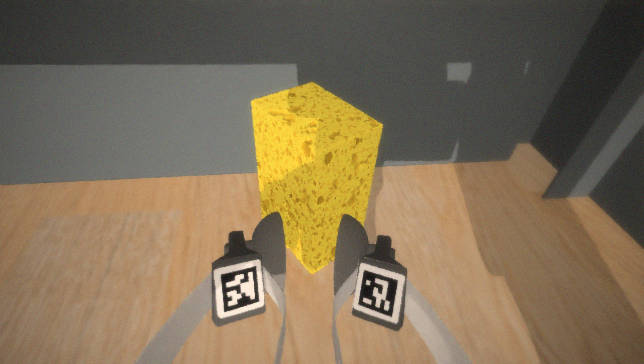

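Call:
execute_actions --actions '[{"stretch":{"joints":{"gripper_m":0.15}}}]' --cameras '[]'

Call:
execute_actions --actions '[{"stretch":{"joints":{"arm_m":0.52,"wrist_pitch_rad":-0.3,"lift_m":0.02}}}]' --cameras '["stretch_wrist_camera"]'

Scene clock: 199.37 s.
stretch.base_odometry: x=+1.353 y=+0.492 heading=+2.164 (m, m, rad; stretch's odometry frame)
stretch.turned_by_wheels: +0.000 (rad since the last result)
stretch.turned_by_imu: +0.000 (rad since the last result)
stretch.base_tilt: forward=+0.6 right=+0.2 (deg)
stretch.lidar_m: 0.83 3.19 2.29 4.82 2.55 1.63 1.51 0.46 0.44 0.95 0.98 0.83
stretch.head_depth_mm: 948 950 756 639 555 889 1135 / 939 915 753 637 553 870 1126 / 932 910 748 634 551 854 1125 / 924 906 745 632 549 850 1119 / 916 902 741 630 547 834 1109 / 907 895 736 626 544 819 1105 / 898 888 732 624 543 815 1098
stretch.base_status: not commanded
stretch.joint_positions: lift_m=+0.060 arm_m=+0.515 wrist_yaw_rad=+0.001 wrist_pitch_rad=-0.571 wrist_roll_rad=+0.008 gripper_m=+0.150 head_pan_rad=-1.565 head_tilt_rad=-0.894
stretch.joint_status: all done
stretch.motor_effort: left_wheel=+1(1) right_wheel=-2(2) lift_m=+32(32) arm_m=+4(4) wrist_yaw_rad=-1(2) wrist_pitch_rad=+4(4) wrist_roll_rad=+0(0) gripper_m=+0(99) head_pan_rad=-2(2) head_tilt_rad=-4(5) (%)
stretch.hand_pose: x=-0.0213 y=-0.8622 z=+0.0402 quat_wxyz=(+0.676, +0.199, -0.681, -0.200) (m; stretch's base frame)
stretch.wrist_depth_mm: 188 192 201 206 214 224 238 / 206 212 218 222 238 251 256 / 227 236 239 163 268 285 238 / 248 252 260 173 277 284 254 / 220 227 228 201 236 243 242 / - 192 198 202 204 - 212 / 168 173 176 179 181 179 189
rby.base_odometry: x=+0.452 y=+1.871 heading=+1.368 (m, m, rad; rby's odometry frame)
rby.base_status: not commanded
rby.joint_positions: torso_squat_rad=+0.000 torso_shift_rad=+0.281 torso_pitch_rad=-0.198 torso_yaw_rad=+0.000 left_shoulder_pitch_rad=-1.180 left_shoulder_roll_rad=+0.245 left_shoulder_yaw_rad=+0.000 left_elbow_rad=-0.542 left_forearm_roll_rad=+0.267 left_wrist_pitch_rad=+1.880 left_hand_roll_rad=+1.800 left_gripper_m=+0.090 right_shoulder_pitch_rad=-1.270 right_shoulder_roll_rad=-0.381 right_shoulder_yaw_rad=+0.000 right_elbow_rad=-0.287 right_forearm_roll_rad=-0.263 right_wrist_pitch_rad=+1.720 right_hand_roll_rad=-1.350 right_gripper_m=+0.090 head_pan_rad=+0.001 head_tilt_rad=+0.700
rby.joint_status: not commanded
rby.chest: x=-0.0948 y=-0.0012 z=+1.2564 quat_wxyz=(+0.995, +0.001, -0.099, +0.000) (m; rby's base frame)
rby.left_hand: x=+0.4195 y=+0.2077 z=+1.1280 quat_wxyz=(+0.667, +0.019, -0.029, +0.744) (m; rby's base frame)
rby.right_hand: x=+0.4320 y=-0.2868 z=+1.1345 quat_wxyz=(+0.764, -0.020, -0.044, -0.643) (m; rby's base frame)
pictures: none
No camera images: the call's "cameras" was empty. Leave "cameras" out to get every camera's image.

Scene clock: 200.53 s.
stretch.base_odometry: x=+1.353 y=+0.492 heading=+2.164 (m, m, rad; stretch's odometry frame)
stretch.turned_by_wheels: +0.000 (rad since the last result)
stretch.turned_by_imu: +0.000 (rad since the last result)
stretch.base_tilt: forward=+0.5 right=+0.3 (deg)
stretch.lidar_m: 0.82 3.19 2.29 4.85 2.55 1.63 1.51 0.46 0.43 0.95 0.97 0.83
stretch.head_depth_mm: 949 952 757 640 554 889 1131 / 938 915 752 638 553 870 1129 / 930 912 749 634 551 853 1129 / 921 906 744 632 548 848 1122 / 912 899 740 628 547 835 1111 / 912 894 737 626 545 819 1105 / 901 890 733 623 542 815 1096
stretch.base_status: not commanded
stretch.joint_positions: lift_m=+0.020 arm_m=+0.519 wrist_yaw_rad=+0.001 wrist_pitch_rad=-0.322 wrist_roll_rad=+0.008 gripper_m=+0.150 head_pan_rad=-1.565 head_tilt_rad=-0.894
stretch.joint_status: all done
stretch.motor_effort: left_wheel=+1(1) right_wheel=-2(2) lift_m=+32(32) arm_m=+3(5) wrist_yaw_rad=-2(1) wrist_pitch_rad=+8(7) wrist_roll_rad=+0(0) gripper_m=+1(1) head_pan_rad=-2(2) head_tilt_rad=-4(4) (%)
stretch.hand_pose: x=-0.0212 y=-0.8999 z=+0.0551 quat_wxyz=(+0.696, +0.114, -0.700, -0.114) (m; stretch's base frame)
stretch.wrist_depth_mm: 174 179 185 192 199 206 226 / 184 189 197 204 215 222 236 / 195 204 210 220 229 240 256 / 210 219 220 161 249 263 257 / 225 232 239 146 263 278 234 / - 214 214 160 232 - 239 / 180 186 191 179 195 191 205
rby.base_odometry: x=+0.452 y=+1.871 heading=+1.368 (m, m, rad; rby's odometry frame)
rby.base_status: not commanded
rby.joint_positions: torso_squat_rad=+0.000 torso_shift_rad=+0.281 torso_pitch_rad=-0.198 torso_yaw_rad=+0.000 left_shoulder_pitch_rad=-1.180 left_shoulder_roll_rad=+0.245 left_shoulder_yaw_rad=+0.000 left_elbow_rad=-0.542 left_forearm_roll_rad=+0.267 left_wrist_pitch_rad=+1.880 left_hand_roll_rad=+1.800 left_gripper_m=+0.090 right_shoulder_pitch_rad=-1.270 right_shoulder_roll_rad=-0.381 right_shoulder_yaw_rad=+0.000 right_elbow_rad=-0.287 right_forearm_roll_rad=-0.263 right_wrist_pitch_rad=+1.720 right_hand_roll_rad=-1.350 right_gripper_m=+0.090 head_pan_rad=+0.001 head_tilt_rad=+0.700
rby.joint_status: not commanded
rby.chest: x=-0.0948 y=-0.0012 z=+1.2564 quat_wxyz=(+0.995, +0.001, -0.099, +0.000) (m; rby's base frame)
rby.left_hand: x=+0.4195 y=+0.2077 z=+1.1280 quat_wxyz=(+0.667, +0.019, -0.029, +0.744) (m; rby's base frame)
rby.right_hand: x=+0.4320 y=-0.2868 z=+1.1345 quat_wxyz=(+0.764, -0.020, -0.044, -0.643) (m; rby's base frame)
pictures: stretch_wrist_camera
Images, in order (width x height): stretch_wrist_camera 644x364.

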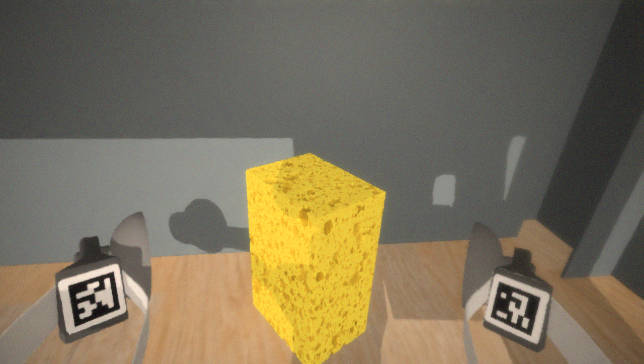

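Call:
execute_actions --actions '[{"stretch":{"joints":{"gripper_m":0.03}}}]' --cameras '[]'

Call:
execute_actions --actions '[{"stretch":{"joints":{"lift_m":0.1}}}]' --cameras '["stretch_wrist_camera"]'

Scene clock: 202.47 s.
stretch.base_odometry: x=+1.353 y=+0.492 heading=+2.164 (m, m, rad; stretch's odometry frame)
stretch.turned_by_wheels: +0.000 (rad since the last result)
stretch.turned_by_imu: +0.000 (rad since the last result)
stretch.base_tilt: forward=+0.6 right=+0.3 (deg)
stretch.lidar_m: 0.82 3.16 2.29 4.86 2.55 1.63 1.51 0.46 0.43 0.95 0.98 0.83
stretch.head_depth_mm: 950 951 754 640 555 886 1131 / 938 917 751 638 553 870 1131 / 932 909 748 635 551 853 1127 / 921 907 745 632 548 850 1125 / 918 901 741 628 546 835 1109 / 906 893 737 625 545 818 1106 / 902 889 733 624 543 815 1097
stretch.base_status: not commanded
stretch.joint_positions: lift_m=+0.020 arm_m=+0.519 wrist_yaw_rad=+0.001 wrist_pitch_rad=-0.322 wrist_roll_rad=+0.008 gripper_m=+0.030 head_pan_rad=-1.565 head_tilt_rad=-0.894
stretch.joint_status: all done
stretch.motor_effort: left_wheel=+1(1) right_wheel=-2(2) lift_m=+32(32) arm_m=+3(4) wrist_yaw_rad=+0(2) wrist_pitch_rad=+8(8) wrist_roll_rad=+0(0) gripper_m=-6(98) head_pan_rad=-2(1) head_tilt_rad=-4(4) (%)
stretch.hand_pose: x=-0.0212 y=-0.8999 z=+0.0551 quat_wxyz=(+0.696, +0.114, -0.700, -0.114) (m; stretch's base frame)
stretch.wrist_depth_mm: 173 179 185 191 199 207 227 / 185 189 198 205 210 224 237 / 196 203 211 220 229 239 255 / 208 218 222 163 249 259 257 / 225 235 241 158 267 278 234 / 216 220 - 170 242 238 241 / 184 186 188 185 189 198 199
rby.base_odometry: x=+0.452 y=+1.871 heading=+1.368 (m, m, rad; rby's odometry frame)
rby.base_status: not commanded
rby.joint_positions: torso_squat_rad=+0.000 torso_shift_rad=+0.281 torso_pitch_rad=-0.198 torso_yaw_rad=+0.000 left_shoulder_pitch_rad=-1.180 left_shoulder_roll_rad=+0.245 left_shoulder_yaw_rad=+0.000 left_elbow_rad=-0.542 left_forearm_roll_rad=+0.267 left_wrist_pitch_rad=+1.880 left_hand_roll_rad=+1.800 left_gripper_m=+0.090 right_shoulder_pitch_rad=-1.270 right_shoulder_roll_rad=-0.381 right_shoulder_yaw_rad=+0.000 right_elbow_rad=-0.287 right_forearm_roll_rad=-0.263 right_wrist_pitch_rad=+1.720 right_hand_roll_rad=-1.350 right_gripper_m=+0.090 head_pan_rad=+0.001 head_tilt_rad=+0.700
rby.joint_status: not commanded
rby.chest: x=-0.0948 y=-0.0012 z=+1.2564 quat_wxyz=(+0.995, +0.001, -0.099, +0.000) (m; rby's base frame)
rby.left_hand: x=+0.4195 y=+0.2077 z=+1.1280 quat_wxyz=(+0.667, +0.019, -0.029, +0.744) (m; rby's base frame)
rby.right_hand: x=+0.4320 y=-0.2868 z=+1.1345 quat_wxyz=(+0.764, -0.020, -0.044, -0.643) (m; rby's base frame)
pictures: none
No camera images: the call's "cameras" was empty. Leave "cameras" out to get every camera's image.

Scene clock: 204.03 s.
stretch.base_odometry: x=+1.353 y=+0.492 heading=+2.164 (m, m, rad; stretch's odometry frame)
stretch.turned_by_wheels: +0.000 (rad since the last result)
stretch.turned_by_imu: +0.000 (rad since the last result)
stretch.base_tilt: forward=+0.7 right=+0.4 (deg)
stretch.lidar_m: 0.82 3.18 2.29 4.86 2.55 1.64 1.51 0.46 0.43 0.91 0.98 0.83
stretch.head_depth_mm: 946 950 756 638 554 888 1132 / 938 917 753 638 553 870 1126 / 930 912 749 635 552 853 1132 / 927 907 745 632 549 850 1122 / 915 900 741 630 546 835 1108 / 906 893 737 627 546 820 1106 / 902 890 733 624 543 814 1102
stretch.base_status: not commanded
stretch.joint_positions: lift_m=+0.100 arm_m=+0.519 wrist_yaw_rad=+0.001 wrist_pitch_rad=-0.322 wrist_roll_rad=+0.008 gripper_m=+0.030 head_pan_rad=-1.565 head_tilt_rad=-0.894
stretch.joint_status: all done
stretch.motor_effort: left_wheel=+1(1) right_wheel=-2(2) lift_m=+50(51) arm_m=+3(4) wrist_yaw_rad=-1(2) wrist_pitch_rad=+8(8) wrist_roll_rad=+0(0) gripper_m=-5(6) head_pan_rad=-2(2) head_tilt_rad=-4(4) (%)
stretch.hand_pose: x=-0.0212 y=-0.8999 z=+0.1345 quat_wxyz=(+0.696, +0.114, -0.700, -0.114) (m; stretch's base frame)
stretch.wrist_depth_mm: 173 179 185 191 198 206 225 / 185 191 196 205 212 222 237 / 196 203 210 218 231 238 257 / 210 216 223 162 249 259 256 / 226 235 239 157 270 293 235 / 241 254 - 170 298 317 250 / 259 267 274 265 283 297 263
rby.base_odometry: x=+0.452 y=+1.871 heading=+1.368 (m, m, rad; rby's odometry frame)
rby.base_status: not commanded
rby.joint_positions: torso_squat_rad=+0.000 torso_shift_rad=+0.281 torso_pitch_rad=-0.198 torso_yaw_rad=+0.000 left_shoulder_pitch_rad=-1.180 left_shoulder_roll_rad=+0.245 left_shoulder_yaw_rad=+0.000 left_elbow_rad=-0.542 left_forearm_roll_rad=+0.267 left_wrist_pitch_rad=+1.880 left_hand_roll_rad=+1.800 left_gripper_m=+0.090 right_shoulder_pitch_rad=-1.270 right_shoulder_roll_rad=-0.381 right_shoulder_yaw_rad=+0.000 right_elbow_rad=-0.287 right_forearm_roll_rad=-0.263 right_wrist_pitch_rad=+1.720 right_hand_roll_rad=-1.350 right_gripper_m=+0.090 head_pan_rad=+0.001 head_tilt_rad=+0.700
rby.joint_status: not commanded
rby.chest: x=-0.0948 y=-0.0012 z=+1.2564 quat_wxyz=(+0.995, +0.001, -0.099, +0.000) (m; rby's base frame)
rby.left_hand: x=+0.4195 y=+0.2077 z=+1.1280 quat_wxyz=(+0.667, +0.019, -0.029, +0.744) (m; rby's base frame)
rby.right_hand: x=+0.4320 y=-0.2868 z=+1.1345 quat_wxyz=(+0.764, -0.020, -0.044, -0.643) (m; rby's base frame)
pictures: stretch_wrist_camera
Images, in order (width x height): stretch_wrist_camera 644x364.

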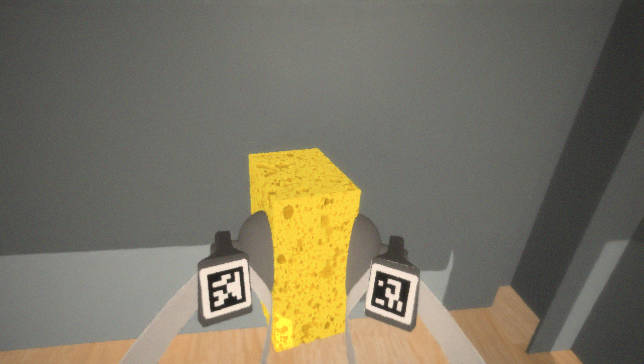

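Call:
execute_actions --actions '[{"stretch":{"joints":{"lift_m":0.13,"wrist_pitch_rad":0}}}]' --cameras '[]'

Call:
execute_actions --actions '[{"stretch":{"joints":{"arm_m":0}}}]' --cameras '[]'

Call:
execute_actions --actions '[{"stretch":{"joints":{"wrist_yaw_rad":1.6}}}]' --cameras '[]'

Call:
execute_actions --actions '[{"stretch":{"base":{"rotate_rad":0.35}}}]' --cameras '[]'

Call:
execute_actions --actions '[{"stretch":{"base":{"translate_m":0.35}}}]' --cameras '[]'

Call:
execute_actions --actions '[{"stretch":{"base":{"rotate_rad":-0.35},"joints":{"lift_m":1.09,"head_tilt_rad":-0.6,"head_pan_rad":-1.2}}}]' --cameras '["stretch_nav_camera","rby_head_camera","stretch_wrist_camera"]'

Scene clock: 206.40 s.
stretch.base_odometry: x=+1.353 y=+0.492 heading=+2.164 (m, m, rad; stretch's odometry frame)
stretch.turned_by_wheels: +0.000 (rad since the last result)
stretch.turned_by_imu: +0.000 (rad since the last result)
stretch.base_tilt: forward=+0.7 right=+0.4 (deg)
stretch.lidar_m: 0.83 3.17 2.29 4.86 2.55 1.64 1.51 0.47 0.44 0.95 0.97 0.83
stretch.head_depth_mm: 946 948 756 640 555 890 1132 / 937 918 753 637 553 873 1130 / 930 911 748 635 551 842 1124 / 922 906 743 632 550 851 1121 / 918 901 741 628 546 835 1108 / 909 896 738 626 545 818 1105 / 901 889 735 625 543 815 1096
stretch.base_status: not commanded
stretch.joint_positions: lift_m=+0.130 arm_m=+0.519 wrist_yaw_rad=+0.001 wrist_pitch_rad=-0.028 wrist_roll_rad=+0.008 gripper_m=+0.030 head_pan_rad=-1.565 head_tilt_rad=-0.894
stretch.joint_status: all done
stretch.motor_effort: left_wheel=+1(1) right_wheel=-2(1) lift_m=+51(53) arm_m=+3(4) wrist_yaw_rad=-1(2) wrist_pitch_rad=+10(7) wrist_roll_rad=+0(0) gripper_m=-5(5) head_pan_rad=-2(2) head_tilt_rad=-4(5) (%)
stretch.hand_pose: x=-0.0211 y=-0.9199 z=+0.2372 quat_wxyz=(+0.705, +0.010, -0.709, -0.010) (m; stretch's base frame)
stretch.wrist_depth_mm: 182 187 195 203 211 220 235 / 186 192 199 208 218 227 238 / 191 196 205 214 223 233 245 / 196 201 210 167 231 241 252 / 199 205 213 160 236 248 253 / 204 212 - 165 248 257 253 / 212 217 229 173 254 268 223
rby.base_odometry: x=+0.452 y=+1.871 heading=+1.368 (m, m, rad; rby's odometry frame)
rby.base_status: not commanded
rby.joint_positions: torso_squat_rad=+0.000 torso_shift_rad=+0.281 torso_pitch_rad=-0.198 torso_yaw_rad=+0.000 left_shoulder_pitch_rad=-1.180 left_shoulder_roll_rad=+0.245 left_shoulder_yaw_rad=+0.000 left_elbow_rad=-0.542 left_forearm_roll_rad=+0.267 left_wrist_pitch_rad=+1.880 left_hand_roll_rad=+1.800 left_gripper_m=+0.090 right_shoulder_pitch_rad=-1.270 right_shoulder_roll_rad=-0.381 right_shoulder_yaw_rad=+0.000 right_elbow_rad=-0.287 right_forearm_roll_rad=-0.263 right_wrist_pitch_rad=+1.720 right_hand_roll_rad=-1.350 right_gripper_m=+0.090 head_pan_rad=+0.001 head_tilt_rad=+0.700
rby.joint_status: not commanded
rby.chest: x=-0.0948 y=-0.0012 z=+1.2564 quat_wxyz=(+0.995, +0.001, -0.099, +0.000) (m; rby's base frame)
rby.left_hand: x=+0.4195 y=+0.2077 z=+1.1280 quat_wxyz=(+0.667, +0.019, -0.029, +0.744) (m; rby's base frame)
rby.right_hand: x=+0.4320 y=-0.2868 z=+1.1345 quat_wxyz=(+0.764, -0.020, -0.044, -0.643) (m; rby's base frame)
pictures: none
No camera images: the call's "cameras" was empty. Leave "cameras" out to get every camera's image.

Scene clock: 211.40 s.
stretch.base_odometry: x=+1.353 y=+0.492 heading=+2.164 (m, m, rad; stretch's odometry frame)
stretch.turned_by_wheels: +0.000 (rad since the last result)
stretch.turned_by_imu: +0.001 (rad since the last result)
stretch.base_tilt: forward=+0.7 right=+0.3 (deg)
stretch.lidar_m: 0.82 3.17 2.29 4.86 2.56 1.63 1.51 0.46 0.44 0.95 0.97 0.83
stretch.head_depth_mm: 950 953 758 640 556 890 1131 / 941 917 754 637 553 871 1126 / 932 913 749 635 551 853 1134 / 924 907 744 632 548 851 1125 / 918 902 742 629 547 835 1109 / 909 896 739 627 544 819 1105 / 900 889 735 624 543 813 1101
stretch.base_status: not commanded
stretch.joint_positions: lift_m=+0.130 arm_m=+0.000 wrist_yaw_rad=+0.001 wrist_pitch_rad=-0.024 wrist_roll_rad=+0.008 gripper_m=+0.030 head_pan_rad=-1.565 head_tilt_rad=-0.894
stretch.joint_status: all done
stretch.motor_effort: left_wheel=+1(1) right_wheel=-2(2) lift_m=+51(50) arm_m=-4(3) wrist_yaw_rad=-1(2) wrist_pitch_rad=+8(10) wrist_roll_rad=+0(0) gripper_m=-3(5) head_pan_rad=-2(2) head_tilt_rad=-4(4) (%)
stretch.hand_pose: x=-0.0211 y=-0.4009 z=+0.2381 quat_wxyz=(+0.705, +0.009, -0.710, -0.008) (m; stretch's base frame)
stretch.wrist_depth_mm: 403 381 360 350 330 325 312 / 640 668 687 718 651 479 341 / 660 677 726 742 728 470 342 / 678 709 727 168 724 463 337 / 698 706 727 160 692 469 337 / 635 647 - 165 641 471 334 / 480 483 480 174 490 460 339
rby.base_odometry: x=+0.452 y=+1.871 heading=+1.368 (m, m, rad; rby's odometry frame)
rby.base_status: not commanded
rby.joint_positions: torso_squat_rad=+0.000 torso_shift_rad=+0.281 torso_pitch_rad=-0.198 torso_yaw_rad=+0.000 left_shoulder_pitch_rad=-1.180 left_shoulder_roll_rad=+0.245 left_shoulder_yaw_rad=+0.000 left_elbow_rad=-0.542 left_forearm_roll_rad=+0.267 left_wrist_pitch_rad=+1.880 left_hand_roll_rad=+1.800 left_gripper_m=+0.090 right_shoulder_pitch_rad=-1.270 right_shoulder_roll_rad=-0.381 right_shoulder_yaw_rad=+0.000 right_elbow_rad=-0.287 right_forearm_roll_rad=-0.263 right_wrist_pitch_rad=+1.720 right_hand_roll_rad=-1.350 right_gripper_m=+0.090 head_pan_rad=+0.001 head_tilt_rad=+0.700
rby.joint_status: not commanded
rby.chest: x=-0.0948 y=-0.0012 z=+1.2564 quat_wxyz=(+0.995, +0.001, -0.099, +0.000) (m; rby's base frame)
rby.left_hand: x=+0.4195 y=+0.2077 z=+1.1280 quat_wxyz=(+0.667, +0.019, -0.029, +0.744) (m; rby's base frame)
rby.right_hand: x=+0.4320 y=-0.2868 z=+1.1345 quat_wxyz=(+0.764, -0.020, -0.044, -0.643) (m; rby's base frame)
pictures: none
No camera images: the call's "cameras" was empty. Leave "cameras" out to get every camera's image.

Scene clock: 213.20 s.
stretch.base_odometry: x=+1.353 y=+0.492 heading=+2.164 (m, m, rad; stretch's odometry frame)
stretch.turned_by_wheels: +0.000 (rad since the last result)
stretch.turned_by_imu: +0.000 (rad since the last result)
stretch.base_tilt: forward=+0.5 right=+0.3 (deg)
stretch.lidar_m: 0.83 3.18 2.29 4.85 2.55 1.64 1.51 0.46 0.44 0.95 0.98 0.83
stretch.head_depth_mm: 949 953 756 641 556 891 1133 / 940 916 751 637 554 873 1131 / 932 911 750 635 551 853 1132 / 925 905 745 632 549 851 1123 / 914 900 741 630 548 836 1123 / 911 893 737 626 545 819 1106 / 899 890 733 624 543 815 1096
stretch.base_status: not commanded
stretch.joint_positions: lift_m=+0.130 arm_m=+0.000 wrist_yaw_rad=+1.597 wrist_pitch_rad=-0.024 wrist_roll_rad=+0.008 gripper_m=+0.030 head_pan_rad=-1.565 head_tilt_rad=-0.894
stretch.joint_status: all done
stretch.motor_effort: left_wheel=+1(1) right_wheel=-2(2) lift_m=+51(50) arm_m=-3(4) wrist_yaw_rad=+3(2) wrist_pitch_rad=+8(8) wrist_roll_rad=+0(0) gripper_m=-4(4) head_pan_rad=-2(2) head_tilt_rad=-4(4) (%)
stretch.hand_pose: x=+0.2341 y=-0.1386 z=+0.2381 quat_wxyz=(+0.498, +0.514, -0.489, +0.499) (m; stretch's base frame)
stretch.wrist_depth_mm: - - - - 378 329 321 / - - - - 711 679 636 / - - - - 761 795 827 / - - - 167 770 806 819 / 880 921 - 159 806 826 836 / 612 640 - 166 732 697 707 / 482 483 488 173 431 524 534
rby.base_odometry: x=+0.452 y=+1.871 heading=+1.368 (m, m, rad; rby's odometry frame)
rby.base_status: not commanded
rby.joint_positions: torso_squat_rad=+0.000 torso_shift_rad=+0.281 torso_pitch_rad=-0.198 torso_yaw_rad=+0.000 left_shoulder_pitch_rad=-1.180 left_shoulder_roll_rad=+0.245 left_shoulder_yaw_rad=+0.000 left_elbow_rad=-0.542 left_forearm_roll_rad=+0.267 left_wrist_pitch_rad=+1.880 left_hand_roll_rad=+1.800 left_gripper_m=+0.090 right_shoulder_pitch_rad=-1.270 right_shoulder_roll_rad=-0.381 right_shoulder_yaw_rad=+0.000 right_elbow_rad=-0.287 right_forearm_roll_rad=-0.263 right_wrist_pitch_rad=+1.720 right_hand_roll_rad=-1.350 right_gripper_m=+0.090 head_pan_rad=+0.001 head_tilt_rad=+0.700
rby.joint_status: not commanded
rby.chest: x=-0.0948 y=-0.0012 z=+1.2564 quat_wxyz=(+0.995, +0.001, -0.099, +0.000) (m; rby's base frame)
rby.left_hand: x=+0.4195 y=+0.2077 z=+1.1280 quat_wxyz=(+0.667, +0.019, -0.029, +0.744) (m; rby's base frame)
rby.right_hand: x=+0.4320 y=-0.2868 z=+1.1345 quat_wxyz=(+0.764, -0.020, -0.044, -0.643) (m; rby's base frame)
pictures: none
No camera images: the call's "cameras" was empty. Leave "cameras" out to get every camera's image.

Scene clock: 214.70 s.
stretch.base_odometry: x=+1.353 y=+0.492 heading=+2.514 (m, m, rad; stretch's odometry frame)
stretch.turned_by_wheels: +0.350 (rad since the last result)
stretch.turned_by_imu: +0.345 (rad since the last result)
stretch.base_tilt: forward=+0.7 right=+0.4 (deg)
stretch.lidar_m: 3.15 2.39 2.29 3.45 1.81 1.51 1.52 0.43 0.68 0.97 0.92 0.82
stretch.head_depth_mm: 882 923 756 640 556 516 1081 / 905 919 753 637 554 803 1094 / 928 912 751 634 552 826 1113 / 950 908 744 632 550 852 1132 / 976 902 740 628 553 878 1138 / 999 895 738 626 564 1144 1118 / 1017 888 734 624 574 1184 1111
stretch.base_status: done
stretch.joint_positions: lift_m=+0.130 arm_m=+0.000 wrist_yaw_rad=+1.598 wrist_pitch_rad=-0.024 wrist_roll_rad=+0.008 gripper_m=+0.030 head_pan_rad=-1.565 head_tilt_rad=-0.894
stretch.joint_status: not commanded
stretch.motor_effort: left_wheel=-1(5) right_wheel=+1(5) lift_m=+51(50) arm_m=-3(3) wrist_yaw_rad=+2(2) wrist_pitch_rad=+8(8) wrist_roll_rad=+0(0) gripper_m=-5(5) head_pan_rad=-2(2) head_tilt_rad=-5(4) (%)
stretch.hand_pose: x=+0.2341 y=-0.1384 z=+0.2381 quat_wxyz=(+0.498, +0.514, -0.489, +0.499) (m; stretch's base frame)
stretch.wrist_depth_mm: - - - - - 667 351 / - - - - - 620 560 / - - - - - 609 581 / - - - 168 - 607 594 / 897 915 - 160 - 632 596 / 610 632 - 165 740 637 620 / 485 485 482 173 493 501 531
rby.base_odometry: x=+0.452 y=+1.871 heading=+1.368 (m, m, rad; rby's odometry frame)
rby.base_status: not commanded
rby.joint_positions: torso_squat_rad=+0.000 torso_shift_rad=+0.281 torso_pitch_rad=-0.198 torso_yaw_rad=+0.000 left_shoulder_pitch_rad=-1.180 left_shoulder_roll_rad=+0.245 left_shoulder_yaw_rad=+0.000 left_elbow_rad=-0.542 left_forearm_roll_rad=+0.267 left_wrist_pitch_rad=+1.880 left_hand_roll_rad=+1.800 left_gripper_m=+0.090 right_shoulder_pitch_rad=-1.270 right_shoulder_roll_rad=-0.381 right_shoulder_yaw_rad=+0.000 right_elbow_rad=-0.287 right_forearm_roll_rad=-0.263 right_wrist_pitch_rad=+1.720 right_hand_roll_rad=-1.350 right_gripper_m=+0.090 head_pan_rad=+0.001 head_tilt_rad=+0.700
rby.joint_status: not commanded
rby.chest: x=-0.0948 y=-0.0012 z=+1.2564 quat_wxyz=(+0.995, +0.001, -0.099, +0.000) (m; rby's base frame)
rby.left_hand: x=+0.4195 y=+0.2077 z=+1.1280 quat_wxyz=(+0.667, +0.019, -0.029, +0.744) (m; rby's base frame)
rby.right_hand: x=+0.4320 y=-0.2868 z=+1.1345 quat_wxyz=(+0.764, -0.020, -0.044, -0.643) (m; rby's base frame)
pictures: none
No camera images: the call's "cameras" was empty. Leave "cameras" out to get every camera's image.

Scene clock: 219.33 s.
stretch.base_odometry: x=+1.069 y=+0.697 heading=+2.514 (m, m, rad; stretch's odometry frame)
stretch.turned_by_wheels: +0.000 (rad since the last result)
stretch.turned_by_imu: +0.001 (rad since the last result)
stretch.base_tilt: forward=+0.7 right=+0.3 (deg)
stretch.lidar_m: 2.79 2.25 2.09 4.19 2.24 1.84 0.78 0.76 1.04 0.95 0.57 0.69
stretch.head_depth_mm: 942 923 756 640 565 859 1115 / 966 917 753 639 575 885 1129 / 989 911 748 635 583 1149 1140 / 974 680 726 632 596 1169 1141 / 728 740 605 631 895 1202 1135 / 738 753 619 627 907 1211 1118 / 745 571 638 625 921 1200 1114
stretch.base_status: done
stretch.joint_positions: lift_m=+0.130 arm_m=+0.000 wrist_yaw_rad=+1.598 wrist_pitch_rad=-0.024 wrist_roll_rad=+0.008 gripper_m=+0.030 head_pan_rad=-1.565 head_tilt_rad=-0.894
stretch.joint_status: not commanded
stretch.motor_effort: left_wheel=-1(4) right_wheel=+1(4) lift_m=+50(51) arm_m=-3(3) wrist_yaw_rad=+1(1) wrist_pitch_rad=+8(9) wrist_roll_rad=+0(0) gripper_m=-4(5) head_pan_rad=-2(1) head_tilt_rad=-4(4) (%)
stretch.hand_pose: x=+0.2341 y=-0.1384 z=+0.2381 quat_wxyz=(+0.498, +0.514, -0.489, +0.499) (m; stretch's base frame)
stretch.wrist_depth_mm: - - - - - 813 481 / - - - - - 864 469 / - - - - - 852 459 / - - - 167 - 814 457 / 916 897 - 160 - 784 436 / 642 634 - 166 746 658 442 / 483 482 487 173 488 515 425
rby.base_odometry: x=+0.452 y=+1.871 heading=+1.368 (m, m, rad; rby's odometry frame)
rby.base_status: not commanded
rby.joint_positions: torso_squat_rad=+0.000 torso_shift_rad=+0.281 torso_pitch_rad=-0.198 torso_yaw_rad=+0.000 left_shoulder_pitch_rad=-1.180 left_shoulder_roll_rad=+0.245 left_shoulder_yaw_rad=+0.000 left_elbow_rad=-0.542 left_forearm_roll_rad=+0.267 left_wrist_pitch_rad=+1.880 left_hand_roll_rad=+1.800 left_gripper_m=+0.090 right_shoulder_pitch_rad=-1.270 right_shoulder_roll_rad=-0.381 right_shoulder_yaw_rad=+0.000 right_elbow_rad=-0.287 right_forearm_roll_rad=-0.263 right_wrist_pitch_rad=+1.720 right_hand_roll_rad=-1.350 right_gripper_m=+0.090 head_pan_rad=+0.001 head_tilt_rad=+0.700
rby.joint_status: not commanded
rby.chest: x=-0.0948 y=-0.0012 z=+1.2564 quat_wxyz=(+0.995, +0.001, -0.099, +0.000) (m; rby's base frame)
rby.left_hand: x=+0.4195 y=+0.2077 z=+1.1280 quat_wxyz=(+0.667, +0.019, -0.029, +0.744) (m; rby's base frame)
rby.right_hand: x=+0.4320 y=-0.2868 z=+1.1345 quat_wxyz=(+0.764, -0.020, -0.044, -0.643) (m; rby's base frame)
pictures: none
No camera images: the call's "cameras" was empty. Leave "cameras" out to get every camera's image.

Scene clock: 228.90 s.
stretch.base_odometry: x=+1.069 y=+0.697 heading=+2.164 (m, m, rad; stretch's odometry frame)
stretch.turned_by_wheels: -0.350 (rad since the last result)
stretch.turned_by_imu: -0.343 (rad since the last result)
stretch.base_tilt: forward=+0.4 right=+0.2 (deg)
stretch.lidar_m: 0.96 2.83 2.12 2.09 3.15 2.01 1.84 0.76 0.89 1.04 0.70 0.57
stretch.head_depth_mm: 878 960 1060 985 - 557 507 / 899 984 1077 - - 567 516 / - - - - - - 526 / - - - - - - 785 / - - - - - 545 812 / - - - - - 570 825 / 1034 1149 818 - 645 580 842
stretch.base_status: done
stretch.joint_positions: lift_m=+1.090 arm_m=+0.000 wrist_yaw_rad=+1.598 wrist_pitch_rad=-0.023 wrist_roll_rad=+0.008 gripper_m=+0.030 head_pan_rad=-1.207 head_tilt_rad=-0.606
stretch.joint_status: all done
stretch.motor_effort: left_wheel=+1(5) right_wheel=-2(6) lift_m=+51(53) arm_m=-3(4) wrist_yaw_rad=+2(2) wrist_pitch_rad=+9(9) wrist_roll_rad=+0(0) gripper_m=-6(4) head_pan_rad=+3(20) head_tilt_rad=+4(33) (%)
stretch.hand_pose: x=+0.2342 y=-0.1384 z=+1.1983 quat_wxyz=(+0.498, +0.514, -0.489, +0.499) (m; stretch's base frame)
stretch.wrist_depth_mm: - - - - - - - / - - - - - - - / - - - - - - - / - - - 167 - - - / - - - 160 - - - / - - - 165 706 727 979 / - - - 174 765 719 618
rby.base_odometry: x=+0.452 y=+1.871 heading=+1.368 (m, m, rad; rby's odometry frame)
rby.base_status: not commanded
rby.joint_positions: torso_squat_rad=+0.000 torso_shift_rad=+0.281 torso_pitch_rad=-0.198 torso_yaw_rad=+0.000 left_shoulder_pitch_rad=-1.180 left_shoulder_roll_rad=+0.245 left_shoulder_yaw_rad=+0.000 left_elbow_rad=-0.542 left_forearm_roll_rad=+0.267 left_wrist_pitch_rad=+1.880 left_hand_roll_rad=+1.800 left_gripper_m=+0.090 right_shoulder_pitch_rad=-1.270 right_shoulder_roll_rad=-0.381 right_shoulder_yaw_rad=+0.000 right_elbow_rad=-0.287 right_forearm_roll_rad=-0.263 right_wrist_pitch_rad=+1.720 right_hand_roll_rad=-1.350 right_gripper_m=+0.090 head_pan_rad=+0.001 head_tilt_rad=+0.700
rby.joint_status: not commanded
rby.chest: x=-0.0948 y=-0.0012 z=+1.2564 quat_wxyz=(+0.995, +0.001, -0.099, +0.000) (m; rby's base frame)
rby.left_hand: x=+0.4195 y=+0.2077 z=+1.1280 quat_wxyz=(+0.667, +0.019, -0.029, +0.744) (m; rby's base frame)
rby.right_hand: x=+0.4320 y=-0.2868 z=+1.1345 quat_wxyz=(+0.764, -0.020, -0.044, -0.643) (m; rby's base frame)
pictures: rby_head_camera, stretch_nav_camera (sideways: a quarter turn counterclockwise sets it upright), stretch_wrist_camera
Images, in order (width x height): rby_head_camera 896x504, stretch_nav_camera 672x504, stretch_wrist_camera 644x364.

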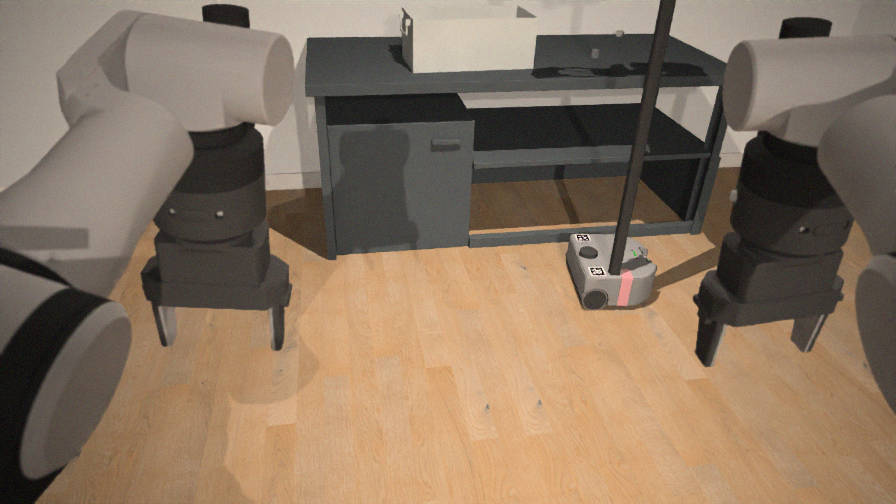

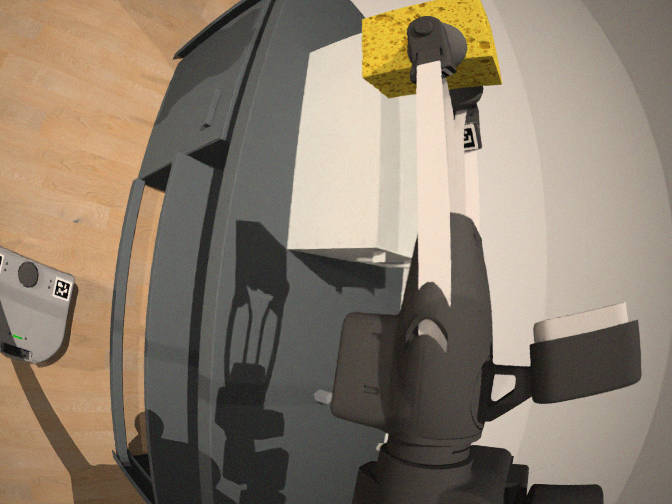

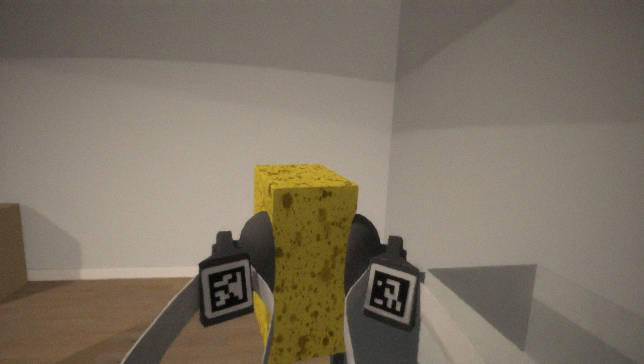

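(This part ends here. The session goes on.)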